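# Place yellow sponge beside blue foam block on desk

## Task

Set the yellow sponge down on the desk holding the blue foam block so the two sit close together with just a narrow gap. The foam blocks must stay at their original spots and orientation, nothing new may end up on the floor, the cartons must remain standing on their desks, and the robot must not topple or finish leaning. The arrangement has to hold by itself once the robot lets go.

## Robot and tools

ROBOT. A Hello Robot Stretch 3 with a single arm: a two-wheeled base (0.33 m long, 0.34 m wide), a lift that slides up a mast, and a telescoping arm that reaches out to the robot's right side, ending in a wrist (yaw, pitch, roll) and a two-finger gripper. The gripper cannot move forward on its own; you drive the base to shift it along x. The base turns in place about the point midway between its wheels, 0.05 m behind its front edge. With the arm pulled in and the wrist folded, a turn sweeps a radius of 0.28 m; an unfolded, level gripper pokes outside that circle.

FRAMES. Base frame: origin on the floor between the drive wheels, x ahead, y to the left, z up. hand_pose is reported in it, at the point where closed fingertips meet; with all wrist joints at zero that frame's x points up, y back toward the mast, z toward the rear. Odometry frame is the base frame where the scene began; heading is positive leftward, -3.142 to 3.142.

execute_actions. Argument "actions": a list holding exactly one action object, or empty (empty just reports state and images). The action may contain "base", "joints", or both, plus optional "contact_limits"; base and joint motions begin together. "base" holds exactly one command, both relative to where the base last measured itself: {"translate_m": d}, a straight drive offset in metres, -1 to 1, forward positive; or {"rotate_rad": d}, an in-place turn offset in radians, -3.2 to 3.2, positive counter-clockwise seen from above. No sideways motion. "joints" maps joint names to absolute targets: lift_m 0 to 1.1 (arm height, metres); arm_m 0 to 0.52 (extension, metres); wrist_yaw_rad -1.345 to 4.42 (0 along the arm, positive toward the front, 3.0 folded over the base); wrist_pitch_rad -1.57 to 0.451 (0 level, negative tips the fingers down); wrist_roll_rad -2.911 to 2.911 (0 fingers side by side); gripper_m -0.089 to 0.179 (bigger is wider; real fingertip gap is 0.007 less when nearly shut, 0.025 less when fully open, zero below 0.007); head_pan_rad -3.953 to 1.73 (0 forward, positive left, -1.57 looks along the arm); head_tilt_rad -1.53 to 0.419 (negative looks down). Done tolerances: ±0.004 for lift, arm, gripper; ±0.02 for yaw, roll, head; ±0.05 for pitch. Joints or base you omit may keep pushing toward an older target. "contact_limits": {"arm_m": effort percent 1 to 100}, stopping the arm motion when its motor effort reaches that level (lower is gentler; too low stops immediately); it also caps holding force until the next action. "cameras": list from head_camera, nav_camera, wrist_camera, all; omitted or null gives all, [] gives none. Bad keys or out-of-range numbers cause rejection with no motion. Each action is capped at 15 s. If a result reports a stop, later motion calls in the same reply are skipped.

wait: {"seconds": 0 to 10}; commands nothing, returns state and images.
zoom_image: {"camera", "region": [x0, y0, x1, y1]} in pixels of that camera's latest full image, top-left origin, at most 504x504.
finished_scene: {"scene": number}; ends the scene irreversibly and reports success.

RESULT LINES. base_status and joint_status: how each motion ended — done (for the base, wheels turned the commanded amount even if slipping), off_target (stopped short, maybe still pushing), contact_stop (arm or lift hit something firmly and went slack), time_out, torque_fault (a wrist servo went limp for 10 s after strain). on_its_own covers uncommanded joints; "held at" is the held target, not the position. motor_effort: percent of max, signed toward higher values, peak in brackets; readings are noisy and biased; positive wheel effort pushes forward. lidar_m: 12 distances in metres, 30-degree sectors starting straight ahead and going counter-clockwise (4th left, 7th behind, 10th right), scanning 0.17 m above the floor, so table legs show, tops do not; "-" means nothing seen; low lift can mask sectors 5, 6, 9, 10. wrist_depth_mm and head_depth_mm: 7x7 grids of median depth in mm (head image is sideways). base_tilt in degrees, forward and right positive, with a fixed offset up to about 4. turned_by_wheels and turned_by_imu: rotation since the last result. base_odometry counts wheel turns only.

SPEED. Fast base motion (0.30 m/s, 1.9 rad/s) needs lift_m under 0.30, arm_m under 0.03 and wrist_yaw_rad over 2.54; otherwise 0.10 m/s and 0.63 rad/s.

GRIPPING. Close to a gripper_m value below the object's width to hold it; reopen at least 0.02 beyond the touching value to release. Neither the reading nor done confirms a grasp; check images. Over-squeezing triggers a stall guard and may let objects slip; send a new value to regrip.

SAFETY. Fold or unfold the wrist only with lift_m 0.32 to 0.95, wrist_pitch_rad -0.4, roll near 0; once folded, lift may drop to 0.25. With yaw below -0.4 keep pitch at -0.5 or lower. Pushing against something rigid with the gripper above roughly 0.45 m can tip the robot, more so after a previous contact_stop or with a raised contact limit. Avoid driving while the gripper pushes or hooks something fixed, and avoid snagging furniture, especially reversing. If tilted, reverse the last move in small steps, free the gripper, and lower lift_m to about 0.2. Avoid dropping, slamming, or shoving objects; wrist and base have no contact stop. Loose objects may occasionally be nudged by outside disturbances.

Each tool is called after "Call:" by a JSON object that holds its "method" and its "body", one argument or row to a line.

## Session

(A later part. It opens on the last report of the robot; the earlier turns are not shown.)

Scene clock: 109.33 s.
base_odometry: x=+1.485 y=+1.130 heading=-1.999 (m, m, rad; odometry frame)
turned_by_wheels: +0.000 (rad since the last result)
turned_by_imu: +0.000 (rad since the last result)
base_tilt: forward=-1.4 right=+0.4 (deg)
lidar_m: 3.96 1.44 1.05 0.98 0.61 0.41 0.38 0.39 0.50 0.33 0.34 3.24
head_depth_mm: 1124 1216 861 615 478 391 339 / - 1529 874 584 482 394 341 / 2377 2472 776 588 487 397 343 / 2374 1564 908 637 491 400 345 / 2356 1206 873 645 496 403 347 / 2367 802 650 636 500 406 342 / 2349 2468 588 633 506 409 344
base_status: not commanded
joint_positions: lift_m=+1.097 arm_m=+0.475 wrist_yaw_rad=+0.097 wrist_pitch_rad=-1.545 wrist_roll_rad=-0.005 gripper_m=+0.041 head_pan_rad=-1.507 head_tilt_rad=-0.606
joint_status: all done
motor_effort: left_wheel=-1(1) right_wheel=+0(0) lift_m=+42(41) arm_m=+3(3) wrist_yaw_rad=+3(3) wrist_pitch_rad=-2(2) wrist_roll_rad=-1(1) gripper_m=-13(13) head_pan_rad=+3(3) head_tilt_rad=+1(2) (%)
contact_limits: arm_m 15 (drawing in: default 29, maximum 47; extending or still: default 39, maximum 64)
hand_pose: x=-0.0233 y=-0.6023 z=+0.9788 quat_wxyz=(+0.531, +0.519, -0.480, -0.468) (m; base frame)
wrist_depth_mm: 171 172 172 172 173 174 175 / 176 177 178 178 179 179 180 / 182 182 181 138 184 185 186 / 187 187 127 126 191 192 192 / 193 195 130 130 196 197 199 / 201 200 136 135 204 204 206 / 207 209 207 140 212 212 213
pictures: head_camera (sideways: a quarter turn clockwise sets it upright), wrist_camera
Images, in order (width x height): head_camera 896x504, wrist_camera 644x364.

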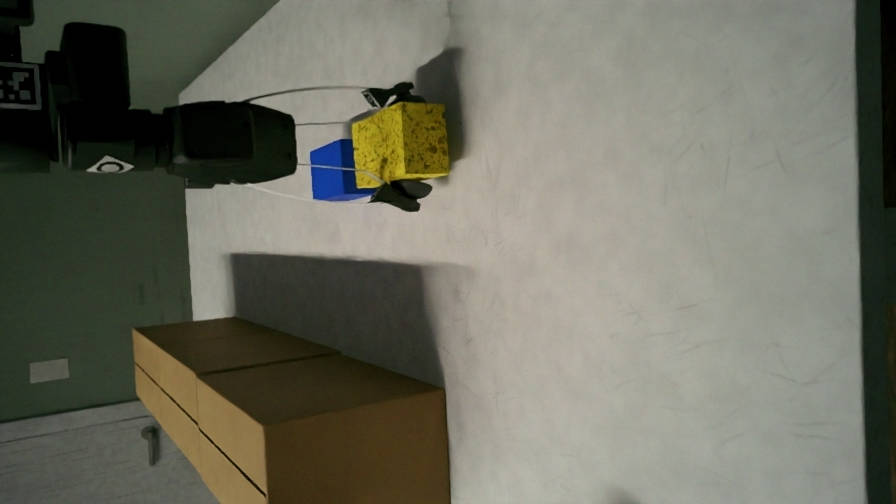

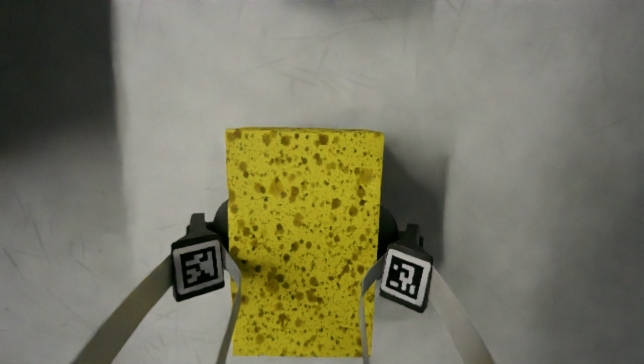

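Call:
{"method": "execute_actions", "body": {
  "actions": [
    {"joints":{"arm_m":0.52},"contact_limits":{"arm_m":15}}
  ],
  "cameras": ["head_camera","wrist_camera"]
}}

Scene clock: 111.23 s.
base_odometry: x=+1.485 y=+1.130 heading=-1.999 (m, m, rad; odometry frame)
turned_by_wheels: +0.000 (rad since the last result)
turned_by_imu: +0.000 (rad since the last result)
base_tilt: forward=-1.3 right=+0.3 (deg)
lidar_m: 3.94 1.45 1.05 0.99 0.60 0.41 0.38 0.39 0.50 0.33 0.34 3.27
head_depth_mm: 1137 1217 861 614 478 391 339 / - 1530 883 615 482 394 341 / 2355 2481 791 612 486 397 343 / 2342 1575 909 637 492 400 345 / 2376 1205 873 644 496 402 347 / 2351 802 649 635 501 406 342 / 2334 2472 587 633 505 409 345
base_status: not commanded
joint_positions: lift_m=+1.097 arm_m=+0.519 wrist_yaw_rad=+0.097 wrist_pitch_rad=-1.545 wrist_roll_rad=-0.005 gripper_m=+0.041 head_pan_rad=-1.507 head_tilt_rad=-0.606
joint_status: all done
joint sent to its limit — the command would take arm_m past its upper limit, so that joint was sent only as far as its limit.
motor_effort: left_wheel=-1(1) right_wheel=+0(0) lift_m=+42(41) arm_m=+3(4) wrist_yaw_rad=+3(3) wrist_pitch_rad=-3(2) wrist_roll_rad=-1(1) gripper_m=-13(13) head_pan_rad=+2(3) head_tilt_rad=+2(2) (%)
contact_limits: arm_m 15 (drawing in: default 29, maximum 47; extending or still: default 39, maximum 64)
hand_pose: x=-0.0233 y=-0.6461 z=+0.9788 quat_wxyz=(+0.531, +0.519, -0.480, -0.468) (m; base frame)
wrist_depth_mm: 171 171 132 131 173 174 175 / 175 176 178 177 179 179 180 / 180 182 181 138 184 184 186 / 187 188 128 126 189 191 192 / 192 194 130 130 196 197 198 / 200 201 136 135 203 204 205 / 206 209 208 140 211 212 213
pictures: head_camera (sideways: a quarter turn clockwise sets it upright), wrist_camera
Images, in order (width x height): head_camera 896x504, wrist_camera 644x364.

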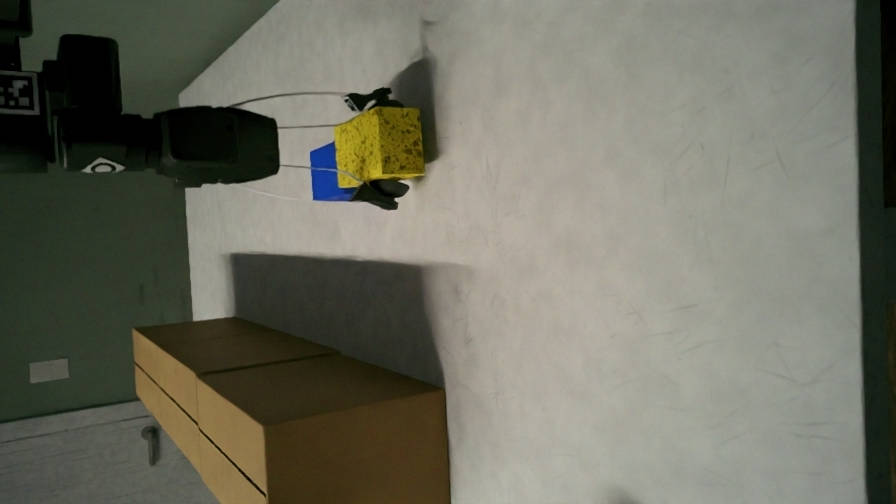

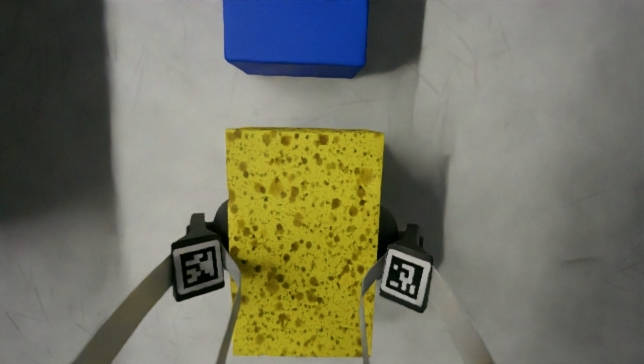

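Call:
{"method": "execute_actions", "body": {
  "actions": [
    {"joints":{"wrist_pitch_rad":-1.46,"lift_m":1.088}}
  ],
  "cameras": ["wrist_camera"]
}}

Scene clock: 112.60 s.
base_odometry: x=+1.485 y=+1.130 heading=-1.999 (m, m, rad; odometry frame)
turned_by_wheels: +0.000 (rad since the last result)
turned_by_imu: +0.000 (rad since the last result)
base_tilt: forward=-1.4 right=+0.4 (deg)
lidar_m: 3.94 1.45 1.05 0.98 0.60 0.41 0.38 0.39 0.50 0.33 0.34 3.27
head_depth_mm: 1135 1214 862 616 477 391 339 / - 1502 874 622 482 394 341 / 2358 2476 778 629 486 396 343 / 2369 1570 908 637 491 399 345 / 2348 1204 872 645 496 403 347 / 2351 801 649 636 500 406 342 / 2341 2466 587 634 505 410 345
base_status: not commanded
joint_positions: lift_m=+1.089 arm_m=+0.519 wrist_yaw_rad=+0.097 wrist_pitch_rad=-1.462 wrist_roll_rad=-0.005 gripper_m=+0.041 head_pan_rad=-1.507 head_tilt_rad=-0.606
joint_status: all done
motor_effort: left_wheel=-1(1) right_wheel=+0(0) lift_m=+11(34) arm_m=+3(3) wrist_yaw_rad=+3(3) wrist_pitch_rad=+1(1) wrist_roll_rad=-1(1) gripper_m=-13(13) head_pan_rad=+3(3) head_tilt_rad=+2(1) (%)
hand_pose: x=-0.0213 y=-0.6674 z=+0.9700 quat_wxyz=(+0.550, +0.498, -0.501, -0.445) (m; base frame)
wrist_depth_mm: 170 170 130 130 173 175 176 / 174 174 133 133 177 178 178 / 175 177 176 134 179 181 182 / 179 181 128 127 183 184 185 / 183 183 130 130 186 188 189 / 187 187 137 135 191 191 193 / 189 192 191 140 194 195 196
pictures: wrist_camera
Images, in order (width x height): wrist_camera 644x364.

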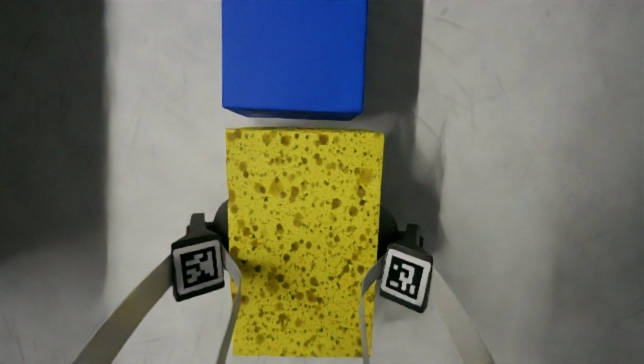

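Call:
{"method": "execute_actions", "body": {
  "actions": [
    {"joints":{"arm_m":0.514,"lift_m":1.081}}
  ],
  "cameras": ["wrist_camera"]
}}

Call:
{"method": "execute_actions", "body": {
  "actions": [
    {"joints":{"gripper_m":0.12}}
  ],
  "cameras": ["wrist_camera","head_camera"]
}}

Scene clock: 114.03 s.
base_odometry: x=+1.485 y=+1.130 heading=-1.999 (m, m, rad; odometry frame)
turned_by_wheels: +0.000 (rad since the last result)
turned_by_imu: +0.000 (rad since the last result)
base_tilt: forward=-1.3 right=+0.3 (deg)
lidar_m: 3.94 1.44 1.06 0.99 0.60 0.41 0.38 0.39 0.50 0.33 0.34 3.24
head_depth_mm: 1135 1168 866 615 479 391 339 / - 1479 877 622 483 394 341 / 2340 2493 776 630 486 397 343 / 2376 1578 911 638 492 400 345 / 2354 1207 874 646 496 403 347 / 2364 803 650 637 501 406 350 / 2354 2455 587 635 506 410 344
base_status: not commanded
joint_positions: lift_m=+1.083 arm_m=+0.514 wrist_yaw_rad=+0.097 wrist_pitch_rad=-1.454 wrist_roll_rad=-0.005 gripper_m=+0.041 head_pan_rad=-1.507 head_tilt_rad=-0.606
joint_status: lift_m contact_stop (moved -0.006 of -0.008); the others done
on_its_own: lift_m is slack since a contact_stop, until your next command for it
motor_effort: left_wheel=-1(1) right_wheel=+0(0) lift_m=+26(26) arm_m=-4(5) wrist_yaw_rad=+2(3) wrist_pitch_rad=-3(4) wrist_roll_rad=-1(1) gripper_m=-14(14) head_pan_rad=+3(3) head_tilt_rad=+2(1) (%)
hand_pose: x=-0.0211 y=-0.6650 z=+0.9641 quat_wxyz=(+0.552, +0.496, -0.503, -0.443) (m; base frame)
wrist_depth_mm: 169 169 128 128 171 172 174 / 171 172 130 130 174 175 176 / 174 174 174 134 177 178 179 / 177 177 127 126 180 181 182 / 180 180 130 130 182 184 185 / 182 183 136 134 186 188 188 / 186 187 187 139 190 191 192
pictures: wrist_camera
Images, in order (width x height): wrist_camera 644x364.

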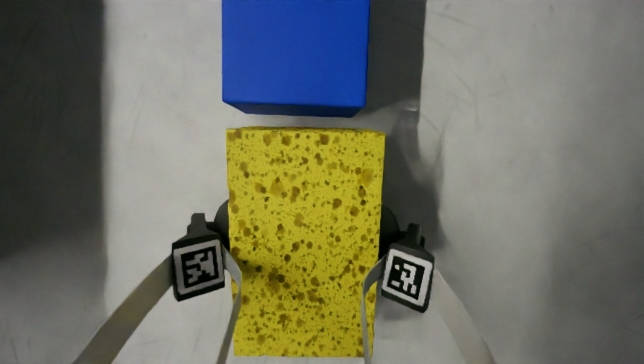

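not run: a stop came earlier in this reply.

Call:
{"method": "execute_actions", "body": {
  "actions": [
    {"joints":{"gripper_m":0.12,"lift_m":1.086}}
  ],
  "cameras": ["wrist_camera","head_camera"]
}}

Scene clock: 115.70 s.
base_odometry: x=+1.485 y=+1.130 heading=-1.999 (m, m, rad; odometry frame)
turned_by_wheels: +0.000 (rad since the last result)
turned_by_imu: +0.000 (rad since the last result)
base_tilt: forward=-1.3 right=+0.3 (deg)
lidar_m: 3.95 1.45 1.05 0.99 0.60 0.41 0.38 0.39 0.50 0.33 0.34 3.25
head_depth_mm: 1133 1212 862 616 478 391 339 / - 1471 879 621 482 394 341 / 2361 2466 773 628 487 397 343 / 2352 1571 911 636 491 400 345 / 2363 1206 871 645 495 403 347 / 2364 802 650 634 500 406 342 / 2351 2463 588 633 506 409 345
base_status: not commanded
joint_positions: lift_m=+1.085 arm_m=+0.514 wrist_yaw_rad=+0.097 wrist_pitch_rad=-1.456 wrist_roll_rad=-0.005 gripper_m=+0.120 head_pan_rad=-1.507 head_tilt_rad=-0.606
joint_status: all done
motor_effort: left_wheel=-1(1) right_wheel=+0(0) lift_m=+39(40) arm_m=-3(3) wrist_yaw_rad=+3(3) wrist_pitch_rad=-2(4) wrist_roll_rad=-1(1) gripper_m=+1(96) head_pan_rad=+4(3) head_tilt_rad=+3(2) (%)
hand_pose: x=-0.0211 y=-0.6646 z=+0.9669 quat_wxyz=(+0.551, +0.497, -0.503, -0.444) (m; base frame)
wrist_depth_mm: 168 169 128 127 171 172 173 / 170 171 130 130 174 174 176 / 173 175 174 133 178 178 179 / 177 177 135 135 181 182 182 / 180 180 137 137 183 185 186 / 182 185 185 139 187 188 189 / 186 187 188 142 190 191 192
pictures: head_camera (sideways: a quarter turn clockwise sets it upright), wrist_camera
Images, in order (width x height): head_camera 896x504, wrist_camera 644x364.

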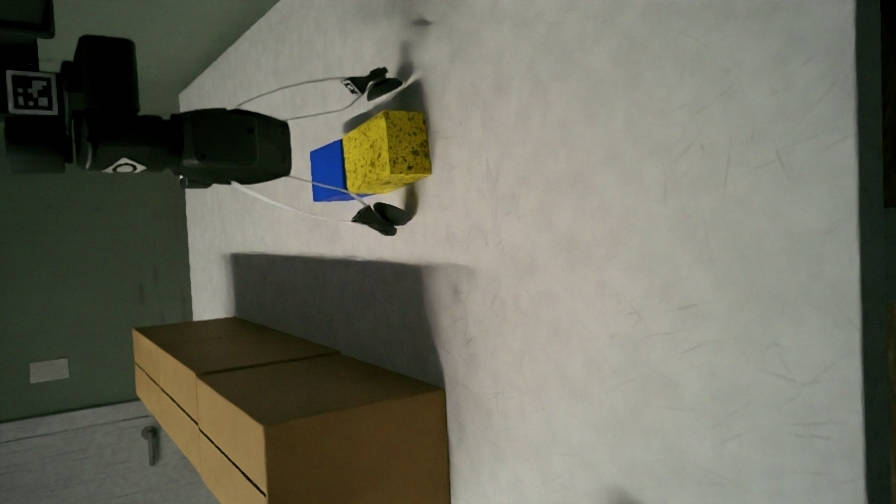

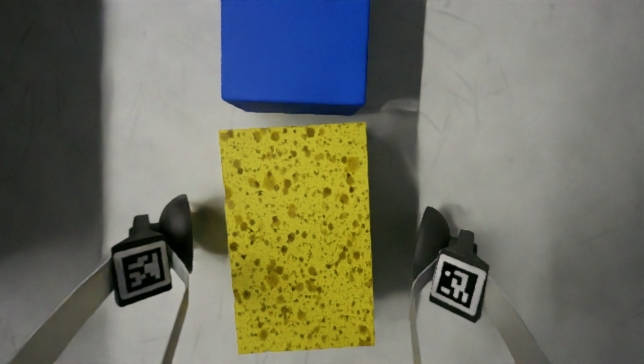

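Call:
{"method": "execute_actions", "body": {
  "actions": [
    {"joints":{"gripper_m":0.16,"lift_m":1.097,"arm_m":0.40}}
  ],
  "cameras": ["wrist_camera","head_camera"]
}}

Scene clock: 118.60 s.
base_odometry: x=+1.485 y=+1.130 heading=-1.999 (m, m, rad; odometry frame)
turned_by_wheels: +0.000 (rad since the last result)
turned_by_imu: +0.000 (rad since the last result)
base_tilt: forward=-1.3 right=+0.3 (deg)
lidar_m: 3.97 1.45 1.05 0.98 0.60 0.41 0.38 0.39 0.50 0.33 0.34 3.26
head_depth_mm: - 1193 859 594 477 392 339 / - 1507 829 623 482 394 341 / 2364 2012 753 630 486 397 343 / 2356 1578 911 613 491 400 346 / 2353 1199 874 646 497 403 347 / 2361 801 650 635 501 406 342 / 2350 2457 587 633 505 409 345
base_status: not commanded
joint_positions: lift_m=+1.096 arm_m=+0.400 wrist_yaw_rad=+0.098 wrist_pitch_rad=-1.457 wrist_roll_rad=-0.005 gripper_m=+0.160 head_pan_rad=-1.507 head_tilt_rad=-0.606
joint_status: all done
motor_effort: left_wheel=-1(1) right_wheel=+0(0) lift_m=+42(42) arm_m=-3(3) wrist_yaw_rad=+2(2) wrist_pitch_rad=-2(2) wrist_roll_rad=-1(1) gripper_m=+1(98) head_pan_rad=+3(3) head_tilt_rad=+3(2) (%)
hand_pose: x=-0.0211 y=-0.5503 z=+0.9777 quat_wxyz=(+0.551, +0.497, -0.502, -0.444) (m; base frame)
wrist_depth_mm: 178 178 179 138 181 183 184 / 182 182 183 141 184 185 187 / 185 185 186 187 188 188 190 / 188 189 190 190 191 193 194 / 191 192 193 194 196 196 197 / - 195 196 197 199 - 202 / 198 199 200 201 203 204 205
pictures: head_camera (sideways: a quarter turn clockwise sets it upright), wrist_camera
Images, in order (width x height): head_camera 896x504, wrist_camera 644x364.

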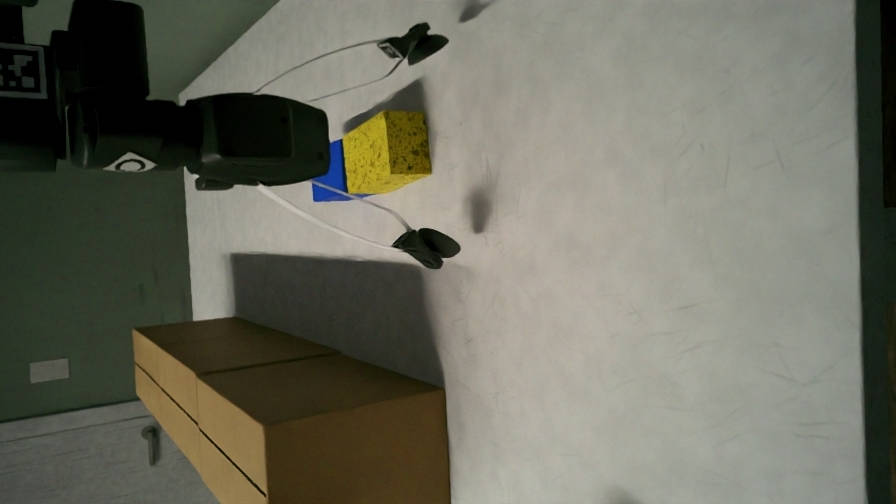

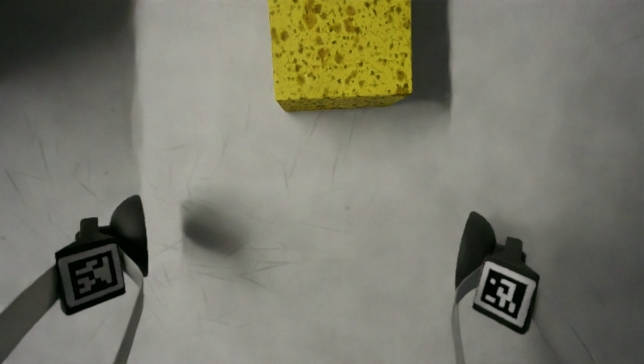

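Call:
{"method": "finished_scene", "body": {
  "scene": 1
}}

The scene is finished: the task was done.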